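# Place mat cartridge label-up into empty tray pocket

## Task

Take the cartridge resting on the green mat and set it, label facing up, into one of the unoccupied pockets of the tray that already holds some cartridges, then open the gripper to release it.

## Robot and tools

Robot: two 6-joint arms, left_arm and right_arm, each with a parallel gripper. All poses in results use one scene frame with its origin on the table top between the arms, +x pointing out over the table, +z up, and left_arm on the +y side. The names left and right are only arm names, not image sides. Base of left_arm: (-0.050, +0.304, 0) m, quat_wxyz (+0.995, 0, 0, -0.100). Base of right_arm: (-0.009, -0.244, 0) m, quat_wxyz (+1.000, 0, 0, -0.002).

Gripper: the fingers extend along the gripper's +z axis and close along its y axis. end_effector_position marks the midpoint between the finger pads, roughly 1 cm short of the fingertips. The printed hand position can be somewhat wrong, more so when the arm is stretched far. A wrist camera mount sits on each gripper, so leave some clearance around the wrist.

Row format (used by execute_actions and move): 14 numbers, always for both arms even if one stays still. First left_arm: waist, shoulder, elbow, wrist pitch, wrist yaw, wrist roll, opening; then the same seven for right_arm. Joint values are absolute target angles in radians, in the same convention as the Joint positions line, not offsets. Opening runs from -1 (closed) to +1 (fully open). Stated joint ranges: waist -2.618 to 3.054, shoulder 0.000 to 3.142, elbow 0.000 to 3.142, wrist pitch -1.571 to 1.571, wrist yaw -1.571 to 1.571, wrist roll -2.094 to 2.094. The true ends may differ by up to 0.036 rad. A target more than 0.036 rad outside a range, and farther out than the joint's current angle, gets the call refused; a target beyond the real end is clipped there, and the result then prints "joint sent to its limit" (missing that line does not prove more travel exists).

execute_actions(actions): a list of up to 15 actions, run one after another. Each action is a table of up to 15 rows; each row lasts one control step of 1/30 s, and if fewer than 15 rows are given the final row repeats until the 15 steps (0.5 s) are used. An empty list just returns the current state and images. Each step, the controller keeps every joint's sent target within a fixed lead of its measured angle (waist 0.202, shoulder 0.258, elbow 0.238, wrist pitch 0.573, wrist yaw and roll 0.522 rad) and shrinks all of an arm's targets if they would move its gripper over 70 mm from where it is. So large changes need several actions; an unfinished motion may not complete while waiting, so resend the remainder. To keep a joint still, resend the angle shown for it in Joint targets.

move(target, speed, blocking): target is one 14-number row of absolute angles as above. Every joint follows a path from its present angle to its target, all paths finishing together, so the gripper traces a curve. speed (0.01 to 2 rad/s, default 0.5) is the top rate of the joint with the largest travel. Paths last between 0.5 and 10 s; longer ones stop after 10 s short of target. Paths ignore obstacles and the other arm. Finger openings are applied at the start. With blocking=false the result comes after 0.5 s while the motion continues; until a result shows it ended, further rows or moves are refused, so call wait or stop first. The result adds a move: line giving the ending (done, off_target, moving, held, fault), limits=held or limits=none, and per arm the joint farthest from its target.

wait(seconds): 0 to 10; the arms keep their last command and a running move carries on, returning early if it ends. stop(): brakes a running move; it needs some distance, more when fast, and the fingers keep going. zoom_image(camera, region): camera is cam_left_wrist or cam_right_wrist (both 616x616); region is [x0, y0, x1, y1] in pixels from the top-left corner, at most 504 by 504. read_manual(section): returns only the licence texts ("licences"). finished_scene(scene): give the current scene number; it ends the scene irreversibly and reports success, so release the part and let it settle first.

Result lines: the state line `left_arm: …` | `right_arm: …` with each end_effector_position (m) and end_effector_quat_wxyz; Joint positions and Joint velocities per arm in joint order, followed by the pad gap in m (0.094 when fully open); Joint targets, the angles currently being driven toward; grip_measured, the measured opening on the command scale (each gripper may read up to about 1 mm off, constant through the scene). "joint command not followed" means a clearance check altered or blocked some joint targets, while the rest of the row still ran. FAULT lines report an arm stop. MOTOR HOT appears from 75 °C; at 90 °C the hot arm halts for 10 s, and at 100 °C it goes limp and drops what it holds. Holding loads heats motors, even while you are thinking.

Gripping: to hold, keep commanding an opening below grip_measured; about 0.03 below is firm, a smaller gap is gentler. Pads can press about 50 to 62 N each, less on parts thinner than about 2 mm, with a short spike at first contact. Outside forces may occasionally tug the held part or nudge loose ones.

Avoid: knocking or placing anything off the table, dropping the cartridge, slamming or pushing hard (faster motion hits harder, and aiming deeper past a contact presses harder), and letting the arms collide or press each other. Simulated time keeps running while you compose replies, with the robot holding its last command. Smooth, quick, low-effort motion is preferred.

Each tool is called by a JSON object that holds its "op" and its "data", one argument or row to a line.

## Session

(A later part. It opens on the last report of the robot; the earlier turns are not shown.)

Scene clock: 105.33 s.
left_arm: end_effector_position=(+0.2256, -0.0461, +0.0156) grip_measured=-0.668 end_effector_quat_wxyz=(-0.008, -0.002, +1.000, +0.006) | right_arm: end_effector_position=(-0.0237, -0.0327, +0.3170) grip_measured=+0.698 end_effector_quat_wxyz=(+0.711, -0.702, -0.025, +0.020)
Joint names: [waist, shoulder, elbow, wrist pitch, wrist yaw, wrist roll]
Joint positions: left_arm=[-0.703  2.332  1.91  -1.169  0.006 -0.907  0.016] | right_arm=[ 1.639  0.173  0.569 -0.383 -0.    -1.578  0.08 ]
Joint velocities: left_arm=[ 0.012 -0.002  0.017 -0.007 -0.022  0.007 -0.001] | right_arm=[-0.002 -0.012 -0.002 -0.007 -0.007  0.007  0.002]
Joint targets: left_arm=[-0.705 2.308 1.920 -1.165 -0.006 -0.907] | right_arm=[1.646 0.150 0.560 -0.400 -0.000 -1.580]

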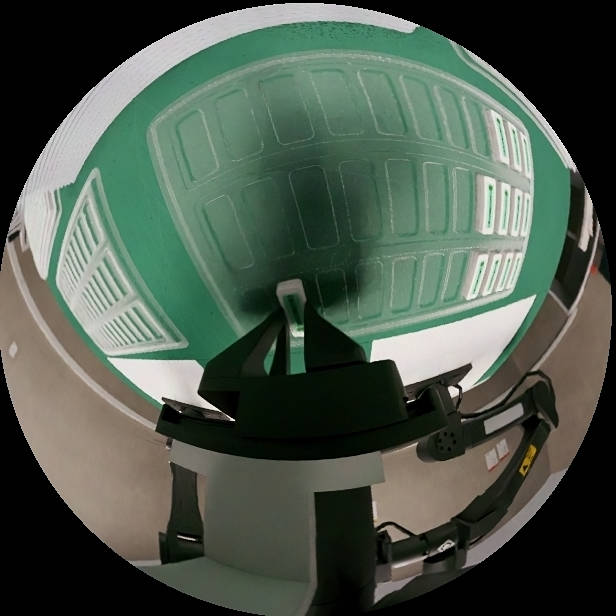

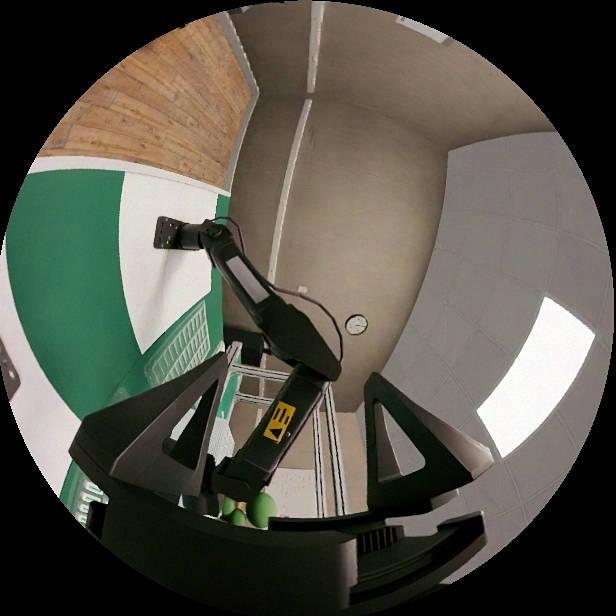

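{"op": "execute_actions", "data": {
  "actions": [
    [[-0.708,2.352,1.92,-1.165,0.01,-0.907,-0.705,1.646,0.15,0.56,-0.4,0,-1.58,0.7],[-0.708,2.352,1.92,-1.165,0.01,-0.907,-0.705,1.646,0.15,0.56,-0.4,0,-1.58,0.7],[-0.708,2.327,1.92,-1.165,0.01,-0.907,-0.705,1.646,0.15,0.56,-0.4,0,-1.58,0.7]]
  ]
}}

{"op": "zoom_image", "data": {
  "camera": "cam_left_wrist",
  "region": [240,250,350,350]
}}

Scene clock: 108.73 s.
left_arm: end_effector_position=(+0.2252, -0.0459, +0.0138) grip_measured=-0.668 end_effector_quat_wxyz=(-0.010, -0.002, +1.000, +0.007) | right_arm: end_effector_position=(-0.0237, -0.0327, +0.3170) grip_measured=+0.698 end_effector_quat_wxyz=(+0.711, -0.702, -0.025, +0.020)
Joint names: [waist, shoulder, elbow, wrist pitch, wrist yaw, wrist roll]
Joint positions: left_arm=[-0.703  2.336  1.91  -1.168  0.006 -0.907  0.016] | right_arm=[ 1.639  0.173  0.569 -0.383 -0.    -1.578  0.08 ]
Joint velocities: left_arm=[-0.022  0.002  0.002 -0.066 -0.022 -0.037 -0.001] | right_arm=[-0.007 -0.007  0.002 -0.037 -0.022 -0.022  0.   ]
Joint targets: left_arm=[-0.708 2.327 1.920 -1.165 0.010 -0.907] | right_arm=[1.646 0.150 0.560 -0.400 0.000 -1.580]

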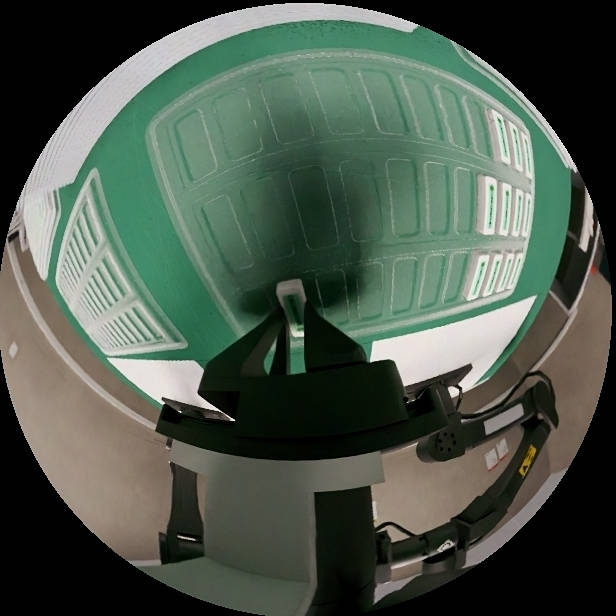

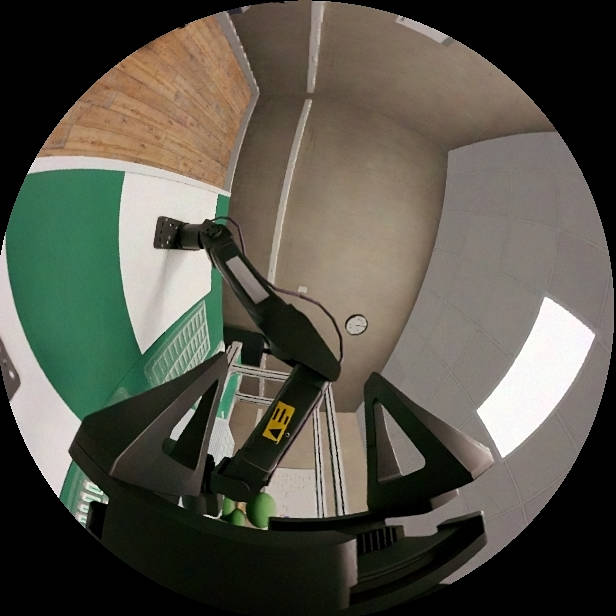

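Region (240, 250, 350, 350) of cam_left_wrist's 616x616 image, scaled by 4.582, with more detail than that image has; it fills the top 458 rows of this view, and the rest is white.

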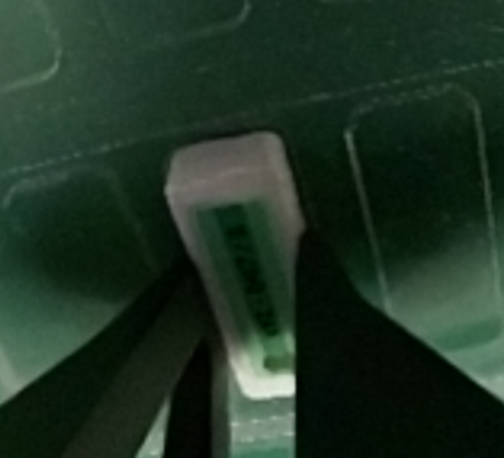

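{"op": "execute_actions", "data": {
  "actions": [
    [[-0.71,2.357,1.92,-1.168,0.025,-0.907,-0.705,1.646,0.15,0.56,-0.4,0,-1.58,0.7],[-0.71,2.357,1.92,-1.168,0.025,-0.907,-0.705,1.646,0.15,0.56,-0.4,0,-1.58,0.7],[-0.708,2.333,1.92,-1.168,0.015,-0.907,-0.705,1.646,0.15,0.56,-0.4,0,-1.58,0.7]]
  ]
}}

{"op": "zoom_image", "data": {
  "camera": "cam_left_wrist",
  "region": [240,250,350,350]
}}

Scene clock: 112.37 s.
left_arm: end_effector_position=(+0.2250, -0.0461, +0.0138) grip_measured=-0.668 end_effector_quat_wxyz=(-0.010, -0.002, +1.000, +0.007) | right_arm: end_effector_position=(-0.0237, -0.0327, +0.3170) grip_measured=+0.698 end_effector_quat_wxyz=(+0.711, -0.702, -0.025, +0.020)
Joint names: [waist, shoulder, elbow, wrist pitch, wrist yaw, wrist roll]
Joint positions: left_arm=[-0.703  2.336  1.91  -1.168  0.008 -0.907  0.016] | right_arm=[ 1.639  0.173  0.569 -0.383 -0.    -1.578  0.08 ]
Joint velocities: left_arm=[-0.002 -0.017 -0.007 -0.066  0.022 -0.037 -0.001] | right_arm=[-0.002 -0.022 -0.002 -0.051 -0.051  0.037  0.   ]
Joint targets: left_arm=[-0.708 2.333 1.920 -1.168 0.015 -0.907] | right_arm=[1.646 0.150 0.560 -0.400 0.000 -1.580]

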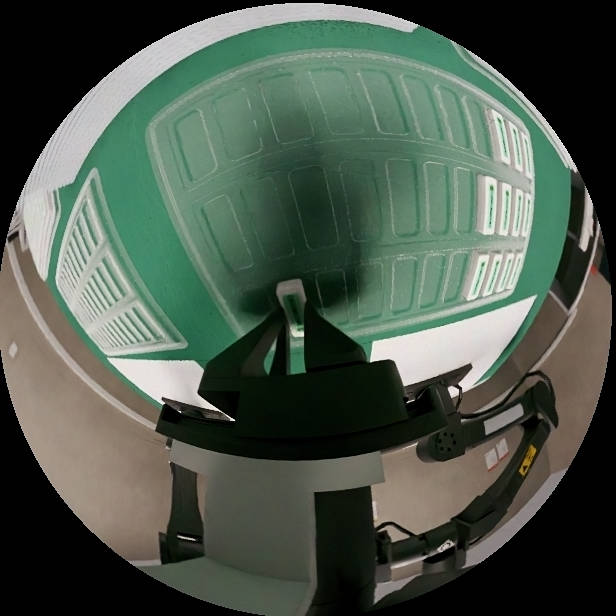

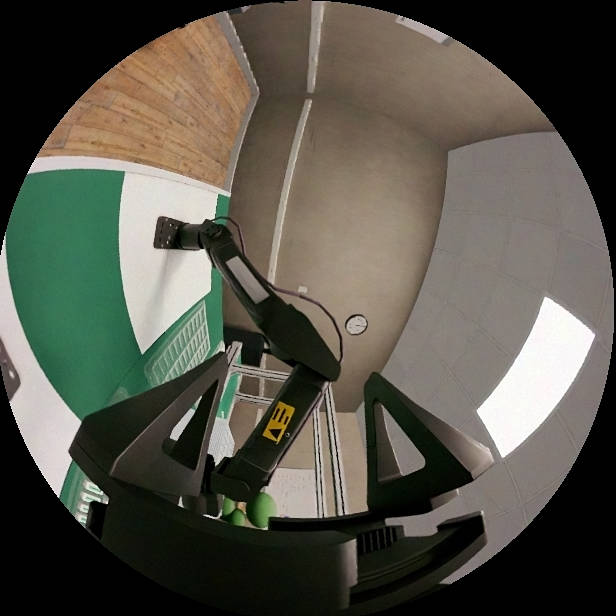

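Region (240, 250, 350, 350) of cam_left_wrist's 616x616 image, scaled by 4.582, with more detail than that image has; it fills the top 458 rows of this view, and the rest is white.

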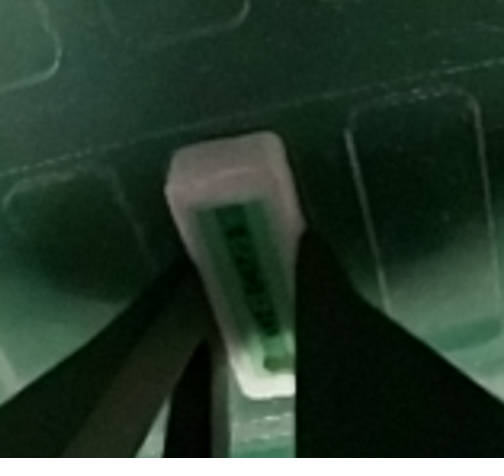

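Same contact height as scene 1. Release.

{"op": "execute_actions", "data": {
  "actions": [
    [[-0.704,2.32,1.92,-1.165,0.008,-0.907,-0.68,1.646,0.15,0.56,-0.4,0,-1.58,0.7],[-0.704,2.32,1.92,-1.165,0.008,-0.907,-0.66,1.646,0.15,0.56,-0.4,0,-1.58,0.7],[-0.704,2.32,1.92,-1.165,0.008,-0.907,-0.64,1.646,0.15,0.56,-0.4,0,-1.58,0.7],[-0.704,2.32,1.92,-1.165,0.008,-0.907,-0.62,1.646,0.15,0.56,-0.4,0,-1.58,0.7],[-0.704,2.32,1.92,-1.165,0.008,-0.907,-0.58,1.646,0.15,0.56,-0.4,0,-1.58,0.7],[-0.704,2.32,1.92,-1.165,0.008,-0.907,-0.5,1.646,0.15,0.56,-0.4,0,-1.58,0.7]]
  ]
}}

{"op": "zoom_image", "data": {
  "camera": "cam_left_wrist",
  "region": [240,250,350,350]
}}

Scene clock: 116.97 s.
left_arm: end_effector_position=(+0.2249, -0.0431, +0.0139) grip_measured=-0.504 end_effector_quat_wxyz=(-0.010, -0.002, +1.000, +0.013) | right_arm: end_effector_position=(-0.0237, -0.0327, +0.3170) grip_measured=+0.698 end_effector_quat_wxyz=(+0.711, -0.702, -0.025, +0.020)
Joint names: [waist, shoulder, elbow, wrist pitch, wrist yaw, wrist roll]
Joint positions: left_arm=[-0.702  2.336  1.91  -1.178 -0.    -0.907  0.023] | right_arm=[ 1.639  0.173  0.569 -0.383 -0.    -1.578  0.08 ]
Joint velocities: left_arm=[-0.012 -0.002  0.017 -0.051  0.037 -0.066 -0.001] | right_arm=[ 0.017  0.002  0.017  0.007 -0.066  0.007  0.001]
Joint targets: left_arm=[-0.704 2.320 1.920 -1.165 0.008 -0.907] | right_arm=[1.646 0.150 0.560 -0.400 0.000 -1.580]

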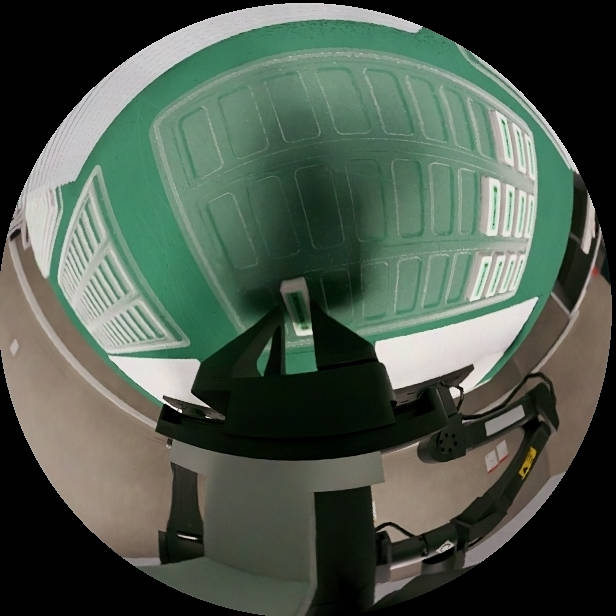

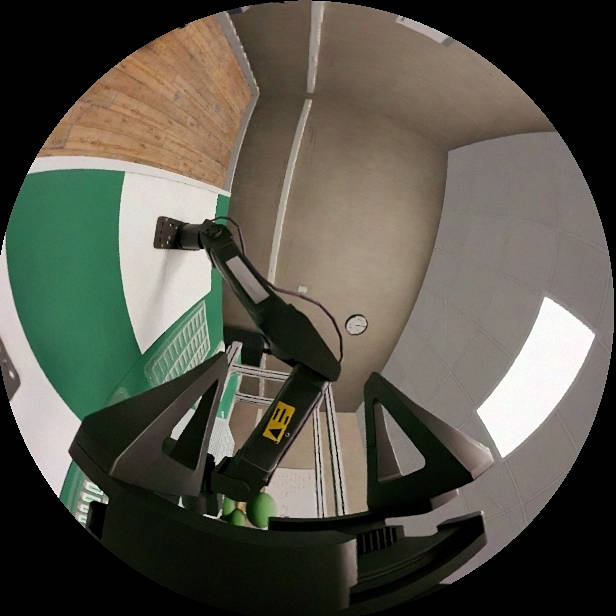

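Region (240, 250, 350, 350) of cam_left_wrist's 616x616 image, scaled by 4.582, with more detail than that image has; it fills the top 458 rows of this view, and the rest is white.

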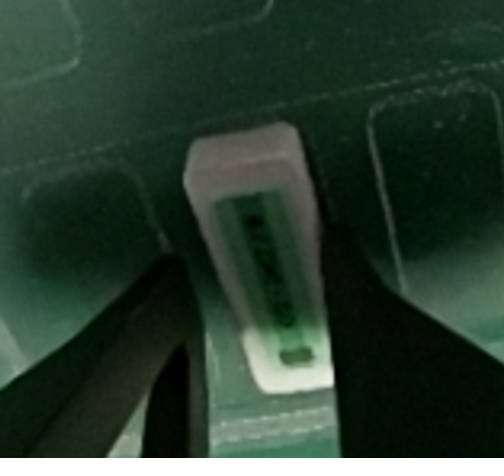

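{"op": "move", "data": {
  "target": [-0.704,2.19,1.92,-1.21,0,-0.907,-0.45,1.646,0.15,0.56,-0.4,0,-1.58,0.7],
  "speed": 0.3
}}

{"op": "zoom_image", "data": {
  "camera": "cam_left_wrist",
  "region": [220,210,380,340]
}}

{"op": "zoom_image", "data": {
  "camera": "cam_left_wrist",
  "region": [220,150,540,340]
}}

Scene clock: 121.47 s.
left_arm: end_effector_position=(+0.2265, -0.0448, +0.0654) grip_measured=-0.453 end_effector_quat_wxyz=(+0.019, -0.002, +1.000, -0.023) | right_arm: end_effector_position=(-0.0237, -0.0327, +0.3170) grip_measured=+0.698 end_effector_quat_wxyz=(+0.711, -0.702, -0.025, +0.020)
Joint names: [waist, shoulder, elbow, wrist pitch, wrist yaw, wrist roll]
Joint positions: left_arm=[-0.702  2.215  1.91  -1.207 -0.001 -0.907  0.026] | right_arm=[ 1.639  0.173  0.569 -0.383 -0.    -1.578  0.08 ]
Joint velocities: left_arm=[ 0.007 -0.002  0.002  0.095 -0.051  0.007  0.   ] | right_arm=[-0.017 -0.002 -0.017  0.095 -0.081  0.007 -0.001]
Joint targets: left_arm=[-0.704 2.190 1.920 -1.210 -0.000 -0.907] | right_arm=[1.646 0.150 0.560 -0.400 0.000 -1.580]
move: off_target (left_arm, right_arm); limits=none; left_arm: farthest joint: the shoulder, 0.025 radians from its target (0.146 radians at the start); right_arm: farthest joint: the shoulder, 0.023 radians from its target (0.023 radians at the start)

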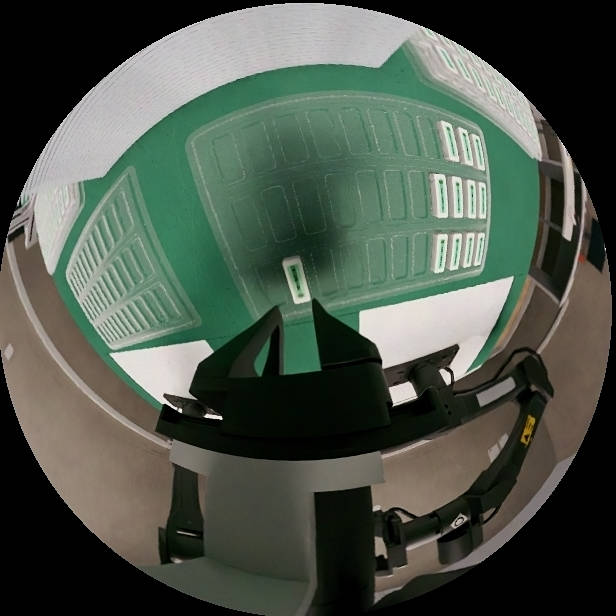

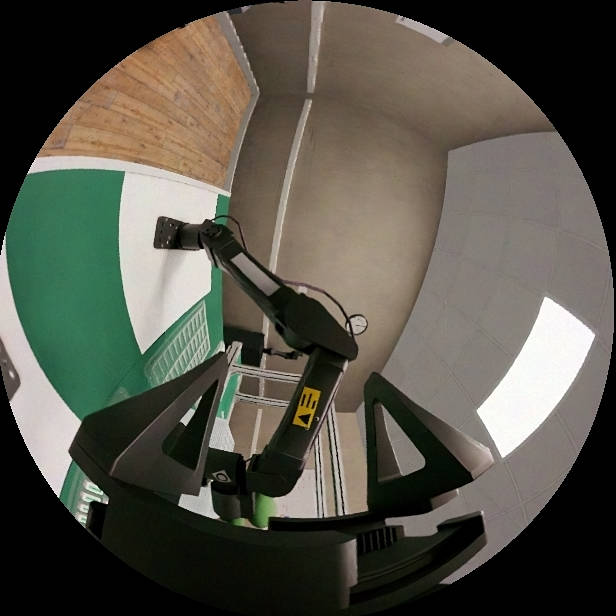

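Region (220, 210, 380, 340) of cam_left_wrist's 616x616 image, scaled by 3.150, with more detail than that image has; it fills the top 410 rows of this view, and the rest is white.

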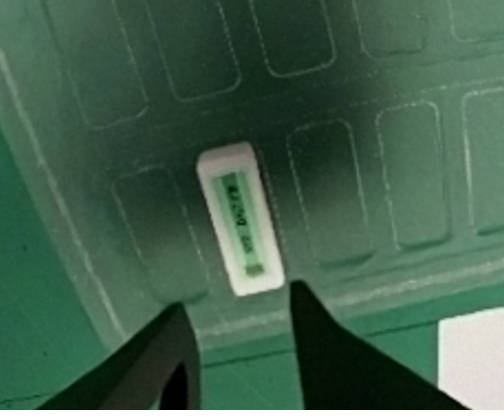

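Region (220, 150, 540, 340) of cam_left_wrist's 616x616 image, scaled by 1.575, with more detail than that image has; it fills the top 299 rows of this view, and the rest is white.

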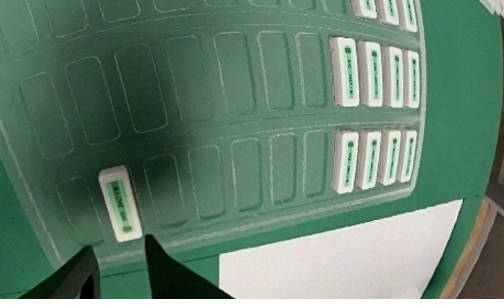

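{"op": "zoom_image", "data": {
  "camera": "cam_left_wrist",
  "region": [255,245,345,315]
}}

{"op": "zoom_image", "data": {
  "camera": "cam_left_wrist",
  "region": [390,220,480,290]
}}

Region (255, 245, 345, 315) of cam_left_wrist's 616x616 image, scaled by 5.600, with more detail than that image has.

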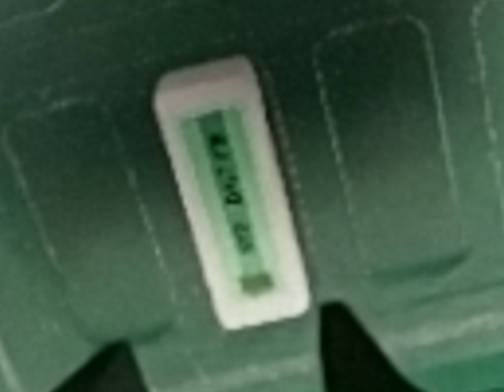

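Region (390, 220, 480, 290) of cam_left_wrist's 616x616 image, scaled by 5.600, with more detail than that image has.

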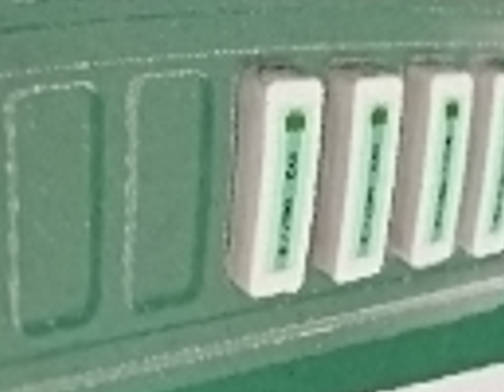

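{"op": "move", "data": {
  "target": [-0.62,2.12,1.75,-1.21,0,-0.907,-0.45,1.646,0.15,0.56,-0.4,0,-1.58,0.7],
  "speed": 0.35
}}

Scene clock: 131.27 s.
left_arm: end_effector_position=(+0.2268, +0.0076, +0.0512) grip_measured=-0.453 end_effector_quat_wxyz=(-0.013, -0.043, +0.999, +0.015) | right_arm: end_effector_position=(-0.0237, -0.0327, +0.3170) grip_measured=+0.698 end_effector_quat_wxyz=(+0.711, -0.702, -0.025, +0.020)
Joint names: [waist, shoulder, elbow, wrist pitch, wrist yaw, wrist roll]
Joint positions: left_arm=[-0.621  2.156  1.76  -1.214  0.001 -0.907  0.026] | right_arm=[ 1.639  0.173  0.569 -0.383 -0.    -1.578  0.08 ]
Joint velocities: left_arm=[-0.007 -0.017 -0.007 -0.051 -0.007 -0.037 -0.   ] | right_arm=[ 0.002 -0.012 -0.017  0.081 -0.037  0.007  0.   ]
Joint targets: left_arm=[-0.620 2.120 1.750 -1.210 0.000 -0.907] | right_arm=[1.646 0.150 0.560 -0.400 -0.000 -1.580]
move: off_target (left_arm, right_arm); limits=none; left_arm: farthest joint: the shoulder, 0.036 radians from its target (0.095 radians at the start); right_arm: farthest joint: the shoulder, 0.023 radians from its target (0.023 radians at the start)

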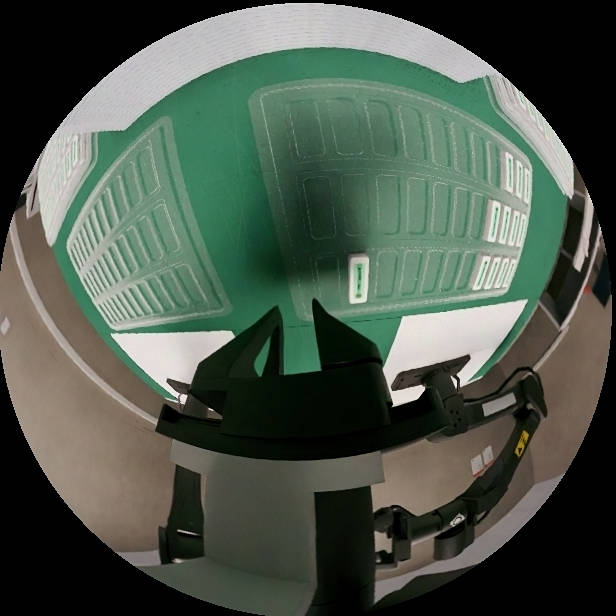

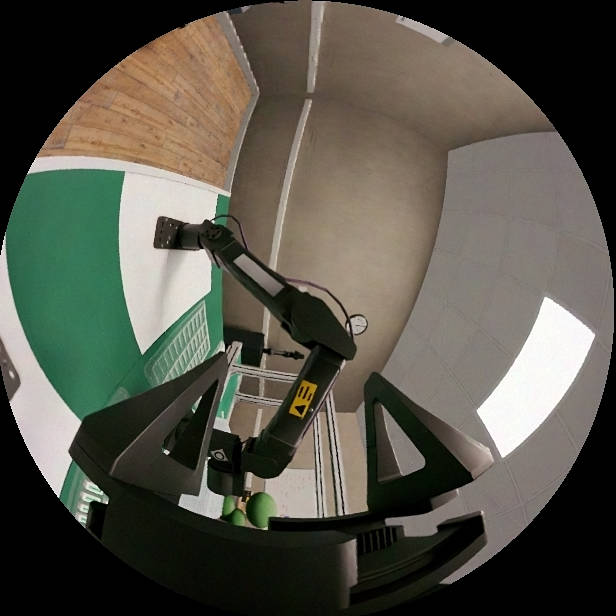

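{"op": "zoom_image", "data": {
  "camera": "cam_left_wrist",
  "region": [310,240,410,320]
}}

{"op": "zoom_image", "data": {
  "camera": "cam_left_wrist",
  "region": [335,248,385,280]
}}

Region (310, 240, 410, 320) of cam_left_wrist's 616x616 image, scaled by 5.040, with more detail than that image has; it fills the top 403 rows of this view, and the rest is white.

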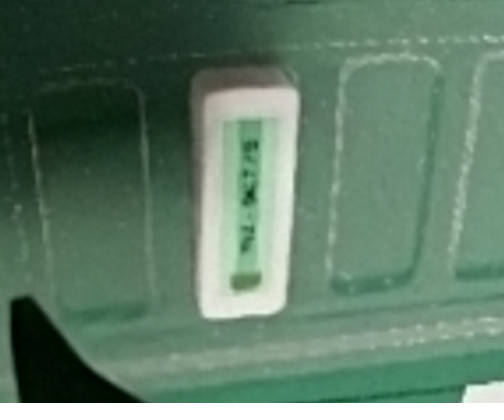

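Region (335, 248, 385, 280) of cam_left_wrist's 616x616 image, scaled by 10.080, with more detail than that image has; it fills the top 323 rows of this view, and the rest is white.

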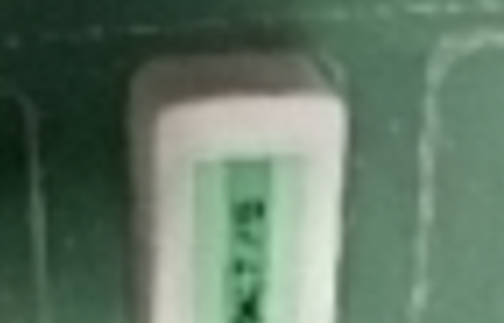

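{"op": "move", "data": {
  "target": [-0.709,2.29,1.945,-1.155,0,-0.907,-0.45,1.646,0.15,0.56,-0.4,0,-1.58,0.7],
  "speed": 0.3
}}

{"op": "zoom_image", "data": {
  "camera": "cam_left_wrist",
  "region": [240,250,350,350]
}}

Scene clock: 138.67 s.
left_arm: end_effector_position=(+0.2267, -0.0488, +0.0305) grip_measured=-0.453 end_effector_quat_wxyz=(+0.004, +0.000, +1.000, -0.006) | right_arm: end_effector_position=(-0.0237, -0.0327, +0.3170) grip_measured=+0.698 end_effector_quat_wxyz=(+0.711, -0.702, -0.025, +0.020)
Joint names: [waist, shoulder, elbow, wrist pitch, wrist yaw, wrist roll]
Joint positions: left_arm=[-0.706  2.296  1.908 -1.169  0.001 -0.907  0.026] | right_arm=[ 1.639  0.173  0.569 -0.383 -0.    -1.578  0.08 ]
Joint velocities: left_arm=[-0.007 -0.017 -0.017  0.037 -0.037  0.051  0.   ] | right_arm=[-0.012 -0.007  0.017 -0.051 -0.007 -0.037 -0.001]
Joint targets: left_arm=[-0.709 2.290 1.945 -1.155 -0.000 -0.907] | right_arm=[1.646 0.150 0.560 -0.400 0.000 -1.580]
move: off_target (left_arm, right_arm); limits=none; left_arm: farthest joint: the elbow, 0.037 radians from its target (0.185 radians at the start); right_arm: farthest joint: the shoulder, 0.023 radians from its target (0.023 radians at the start)

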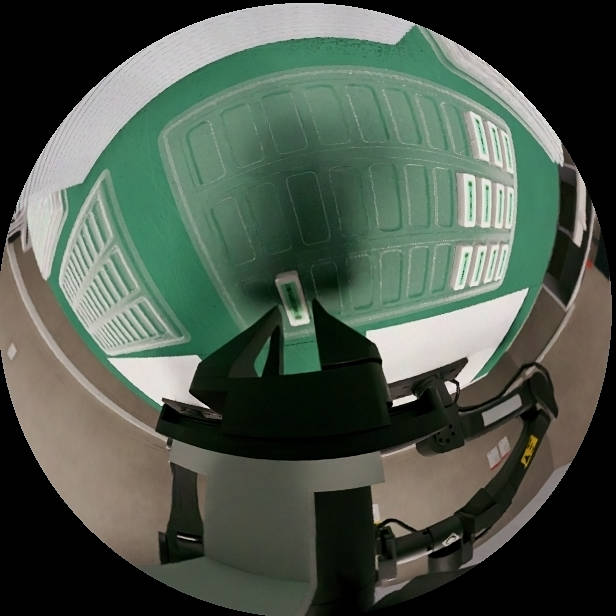

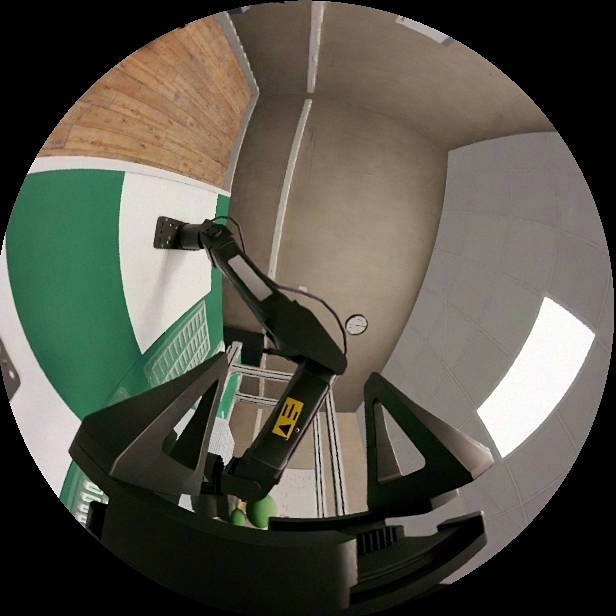

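Region (240, 250, 350, 350) of cam_left_wrist's 616x616 image, scaled by 4.582, with more detail than that image has; it fills the top 458 rows of this view, and the rest is white.

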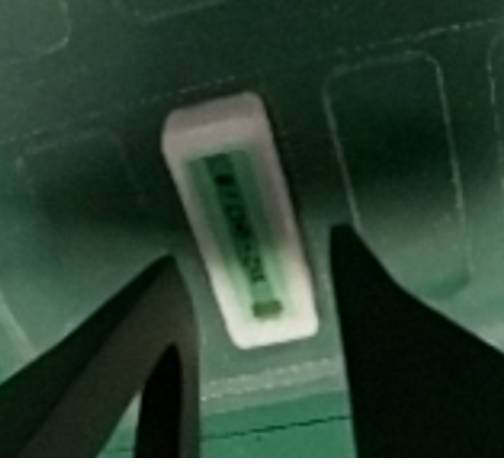

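{"op": "move", "data": {
  "target": [-0.704,2.324,1.93,-1.162,0,-0.907,-0.38,1.646,0.15,0.56,-0.4,0,-1.58,0.7],
  "speed": 0.07
}}

{"op": "zoom_image", "data": {
  "camera": "cam_left_wrist",
  "region": [240,250,350,350]
}}

Scene clock: 141.57 s.
left_arm: end_effector_position=(+0.2246, -0.0462, +0.0157) grip_measured=-0.383 end_effector_quat_wxyz=(-0.007, +0.000, +1.000, +0.008) | right_arm: end_effector_position=(-0.0237, -0.0327, +0.3170) grip_measured=+0.698 end_effector_quat_wxyz=(+0.711, -0.702, -0.025, +0.020)
Joint names: [waist, shoulder, elbow, wrist pitch, wrist yaw, wrist roll]
Joint positions: left_arm=[-0.706  2.331  1.908 -1.169  0.001 -0.907  0.029] | right_arm=[ 1.639  0.173  0.569 -0.383 -0.    -1.578  0.08 ]
Joint velocities: left_arm=[ 0.002  0.007  0.002  0.007 -0.037 -0.022 -0.001] | right_arm=[-0.007  0.002  0.012 -0.081 -0.022 -0.007 -0.001]
Joint targets: left_arm=[-0.704 2.324 1.930 -1.162 -0.000 -0.907] | right_arm=[1.646 0.150 0.560 -0.400 -0.000 -1.580]
move: off_target (left_arm, right_arm); limits=none; left_arm: farthest joint: the elbow, 0.022 radians from its target (0.022 radians at the start); right_arm: farthest joint: the shoulder, 0.023 radians from its target (0.023 radians at the start)

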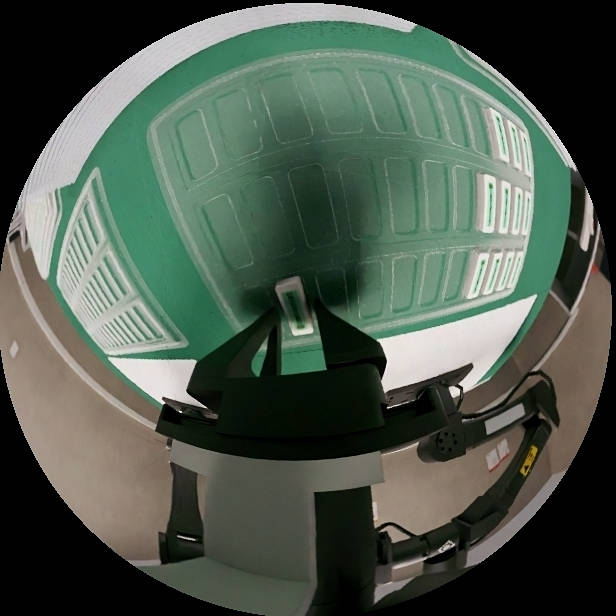

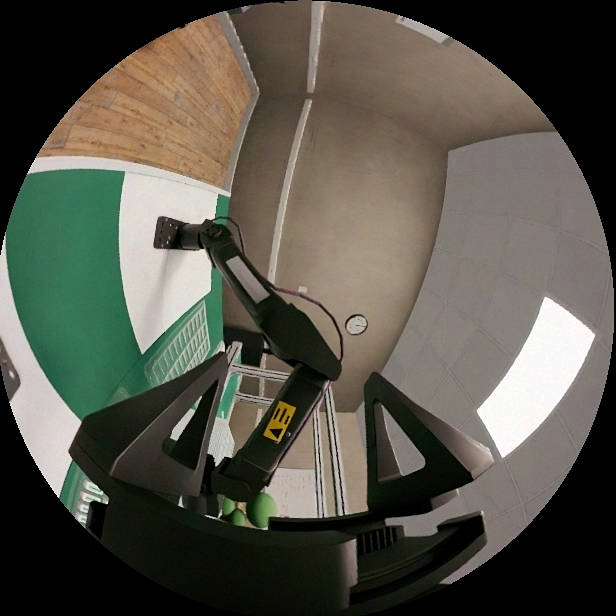

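Region (240, 250, 350, 350) of cam_left_wrist's 616x616 image, scaled by 4.582, with more detail than that image has; it fills the top 458 rows of this view, and the rest is white.

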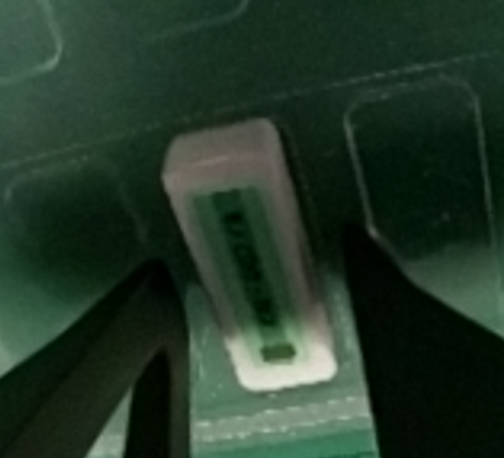

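{"op": "execute_actions", "data": {
  "actions": [
    [[-0.706,2.315,1.93,-1.162,0,-0.907,-0.45,1.646,0.15,0.56,-0.4,0,-1.58,0.7],[-0.706,2.315,1.93,-1.162,0,-0.907,-0.52,1.646,0.15,0.56,-0.4,0,-1.58,0.7],[-0.706,2.315,1.93,-1.162,0,-0.907,-0.58,1.646,0.15,0.56,-0.4,0,-1.58,0.7],[-0.706,2.315,1.93,-1.162,0,-0.907,-0.61,1.646,0.15,0.56,-0.4,0,-1.58,0.7],[-0.706,2.315,1.93,-1.162,0,-0.907,-0.63,1.646,0.15,0.56,-0.4,0,-1.58,0.7],[-0.706,2.315,1.93,-1.162,0,-0.907,-0.65,1.646,0.15,0.56,-0.4,0,-1.58,0.7],[-0.706,2.315,1.93,-1.162,0,-0.907,-0.66,1.646,0.15,0.56,-0.4,0,-1.58,0.7],[-0.706,2.315,1.93,-1.162,0,-0.907,-0.67,1.646,0.15,0.56,-0.4,0,-1.58,0.7],[-0.706,2.315,1.93,-1.162,0,-0.907,-0.685,1.646,0.15,0.56,-0.4,0,-1.58,0.7],[-0.706,2.315,1.93,-1.162,0,-0.907,-0.7,1.646,0.15,0.56,-0.4,0,-1.58,0.7]],
    [[-0.723,2.31,1.93,-1.177,0,-0.907,-0.7,1.646,0.15,0.56,-0.4,0,-1.58,0.7],[-0.723,2.31,1.93,-1.177,0,-0.907,-0.7,1.646,0.15,0.56,-0.4,0,-1.58,0.7],[-0.708,2.31,1.93,-1.177,0,-0.907,-0.7,1.646,0.15,0.56,-0.4,0,-1.58,0.7]]
  ]
}}

{"op": "zoom_image", "data": {
  "camera": "cam_left_wrist",
  "region": [240,250,350,350]
}}

Scene clock: 149.37 s.
left_arm: end_effector_position=(+0.2231, -0.0463, +0.0157) grip_measured=-0.675 end_effector_quat_wxyz=(-0.008, +0.001, +1.000, +0.009) | right_arm: end_effector_position=(-0.0237, -0.0327, +0.3170) grip_measured=+0.698 end_effector_quat_wxyz=(+0.711, -0.702, -0.025, +0.020)
Joint names: [waist, shoulder, elbow, wrist pitch, wrist yaw, wrist roll]
Joint positions: left_arm=[-0.709  2.331  1.908 -1.172  0.002 -0.907  0.015] | right_arm=[ 1.639  0.173  0.569 -0.383 -0.    -1.578  0.08 ]
Joint velocities: left_arm=[ 0.017  0.027 -0.007 -0.037  0.051  0.051  0.   ] | right_arm=[-0.007  0.002 -0.032 -0.037  0.022  0.022  0.   ]
Joint targets: left_arm=[-0.708 2.310 1.930 -1.177 0.000 -0.907] | right_arm=[1.646 0.150 0.560 -0.400 0.000 -1.580]

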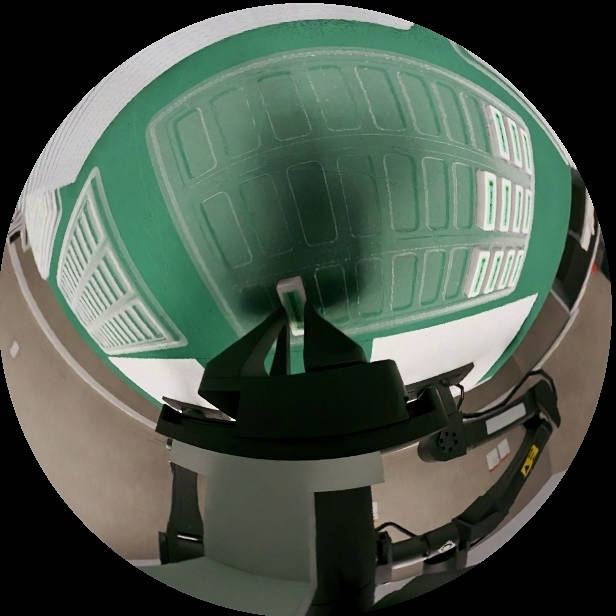

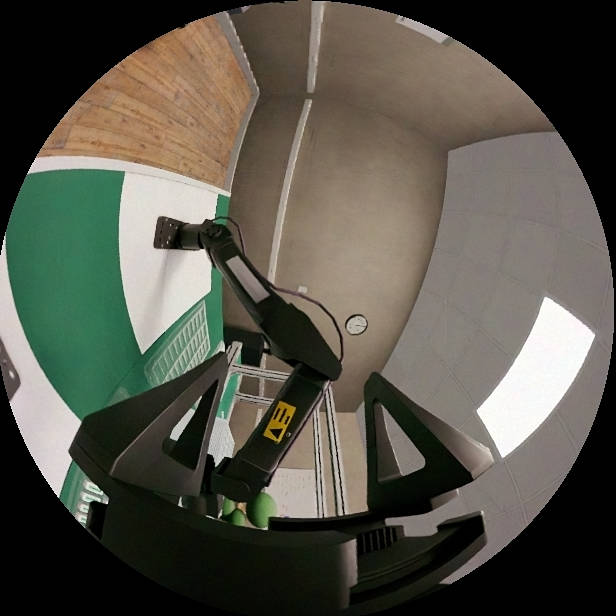

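Region (240, 250, 350, 350) of cam_left_wrist's 616x616 image, scaled by 4.582, with more detail than that image has; it fills the top 458 rows of this view, and the rest is white.

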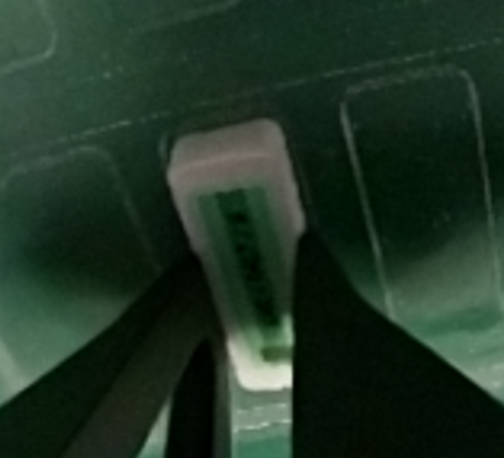

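Well centred now. Lower a little.

{"op": "execute_actions", "data": {
  "actions": [
    [[-0.709,2.349,1.93,-1.168,0,-0.907,-0.7,1.646,0.15,0.56,-0.4,0,-1.58,0.7],[-0.709,2.349,1.93,-1.168,0,-0.907,-0.7,1.646,0.15,0.56,-0.4,0,-1.58,0.7],[-0.709,2.318,1.93,-1.168,0,-0.907,-0.7,1.646,0.15,0.56,-0.4,0,-1.58,0.7]]
  ]
}}

{"op": "zoom_image", "data": {
  "camera": "cam_left_wrist",
  "region": [240,250,350,350]
}}

Scene clock: 152.07 s.
left_arm: end_effector_position=(+0.2229, -0.0460, +0.0147) grip_measured=-0.675 end_effector_quat_wxyz=(-0.009, +0.001, +1.000, +0.010) | right_arm: end_effector_position=(-0.0237, -0.0327, +0.3170) grip_measured=+0.698 end_effector_quat_wxyz=(+0.711, -0.702, -0.025, +0.020)
Joint names: [waist, shoulder, elbow, wrist pitch, wrist yaw, wrist roll]
Joint positions: left_arm=[-0.709  2.333  1.908 -1.172  0.002 -0.907  0.015] | right_arm=[ 1.639  0.173  0.569 -0.383 -0.    -1.578  0.08 ]
Joint velocities: left_arm=[ 0.007  0.012 -0.027 -0.037 -0.022 -0.081 -0.   ] | right_arm=[-0.007  0.002 -0.007 -0.081 -0.007 -0.051 -0.   ]
Joint targets: left_arm=[-0.709 2.318 1.930 -1.168 0.000 -0.907] | right_arm=[1.646 0.150 0.560 -0.400 -0.000 -1.580]

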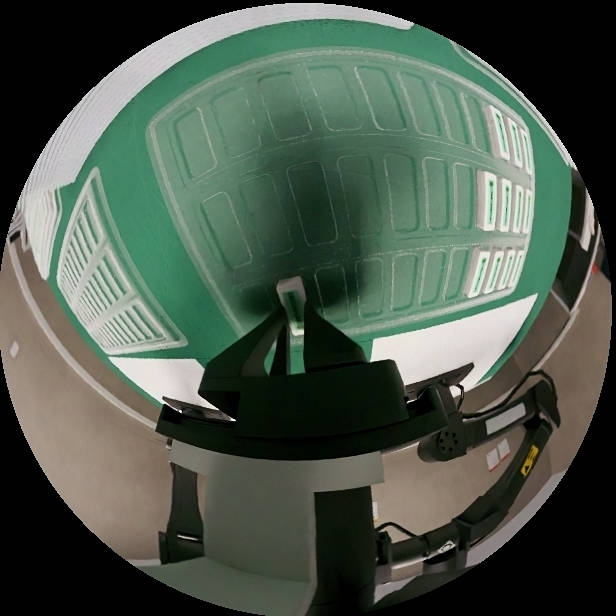

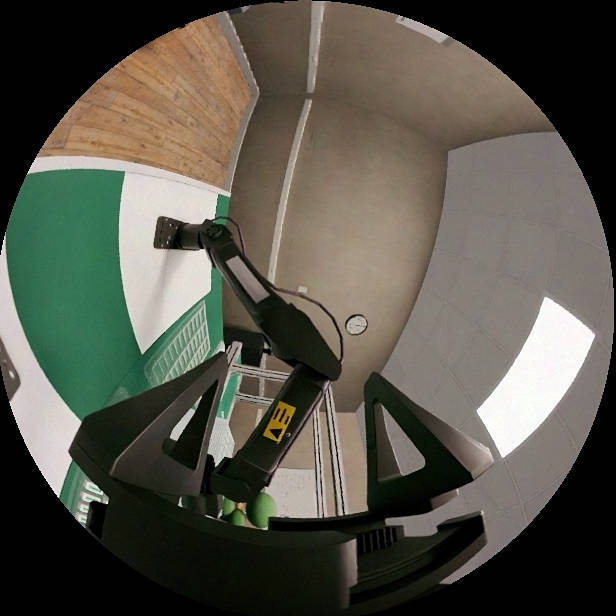

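Region (240, 250, 350, 350) of cam_left_wrist's 616x616 image, scaled by 4.582, with more detail than that image has; it fills the top 458 rows of this view, and the rest is white.

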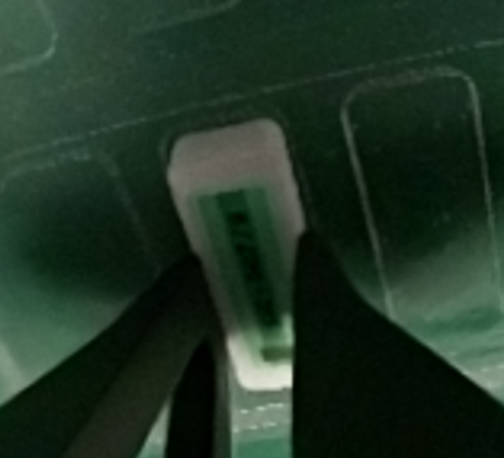

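{"op": "execute_actions", "data": {
  "actions": [
    [[-0.709,2.305,1.93,-1.168,0,-0.907,-0.685,1.646,0.15,0.56,-0.4,0,-1.58,0.7],[-0.709,2.305,1.93,-1.168,0,-0.907,-0.67,1.646,0.15,0.56,-0.4,0,-1.58,0.7],[-0.709,2.305,1.93,-1.168,0,-0.907,-0.66,1.646,0.15,0.56,-0.4,0,-1.58,0.7],[-0.709,2.305,1.93,-1.168,0,-0.907,-0.65,1.646,0.15,0.56,-0.4,0,-1.58,0.7],[-0.709,2.305,1.93,-1.168,0,-0.907,-0.63,1.646,0.15,0.56,-0.4,0,-1.58,0.7],[-0.709,2.305,1.93,-1.168,0,-0.907,-0.6,1.646,0.15,0.56,-0.4,0,-1.58,0.7],[-0.709,2.305,1.93,-1.168,0,-0.907,-0.55,1.646,0.15,0.56,-0.4,0,-1.58,0.7],[-0.709,2.305,1.93,-1.168,0,-0.907,-0.45,1.646,0.15,0.56,-0.4,0,-1.58,0.7]]
  ]
}}

{"op": "zoom_image", "data": {
  "camera": "cam_left_wrist",
  "region": [240,250,350,350]
}}

Scene clock: 157.10 s.
left_arm: end_effector_position=(+0.2228, -0.0456, +0.0151) grip_measured=-0.453 end_effector_quat_wxyz=(-0.009, +0.001, +1.000, +0.011) | right_arm: end_effector_position=(-0.0237, -0.0327, +0.3170) grip_measured=+0.698 end_effector_quat_wxyz=(+0.711, -0.702, -0.025, +0.020)
Joint names: [waist, shoulder, elbow, wrist pitch, wrist yaw, wrist roll]
Joint positions: left_arm=[-0.709  2.332  1.908 -1.174  0.001 -0.907  0.026] | right_arm=[ 1.639  0.173  0.569 -0.383 -0.    -1.578  0.08 ]
Joint velocities: left_arm=[-0.022  0.012  0.012 -0.051  0.022  0.037  0.002] | right_arm=[-0.002  0.002 -0.007 -0.051 -0.081 -0.081 -0.   ]
Joint targets: left_arm=[-0.709 2.305 1.930 -1.168 -0.000 -0.907] | right_arm=[1.646 0.150 0.560 -0.400 0.000 -1.580]

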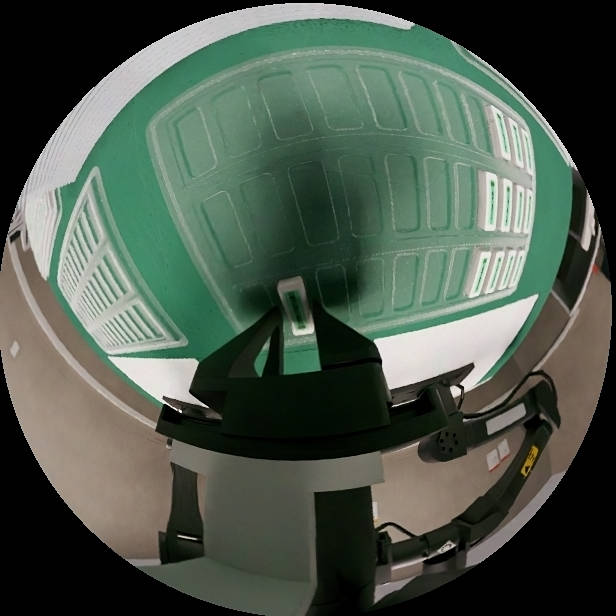

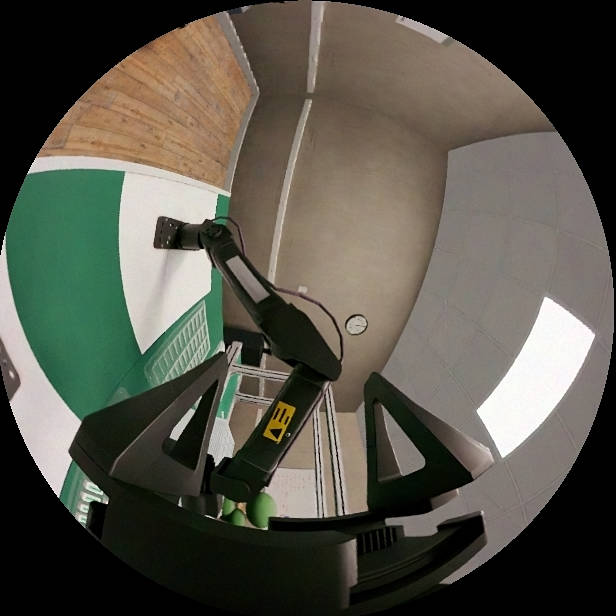

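Region (240, 250, 350, 350) of cam_left_wrist's 616x616 image, scaled by 4.582, with more detail than that image has; it fills the top 458 rows of this view, and the rest is white.

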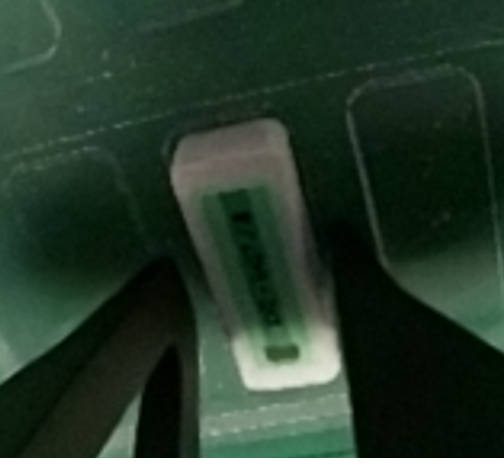

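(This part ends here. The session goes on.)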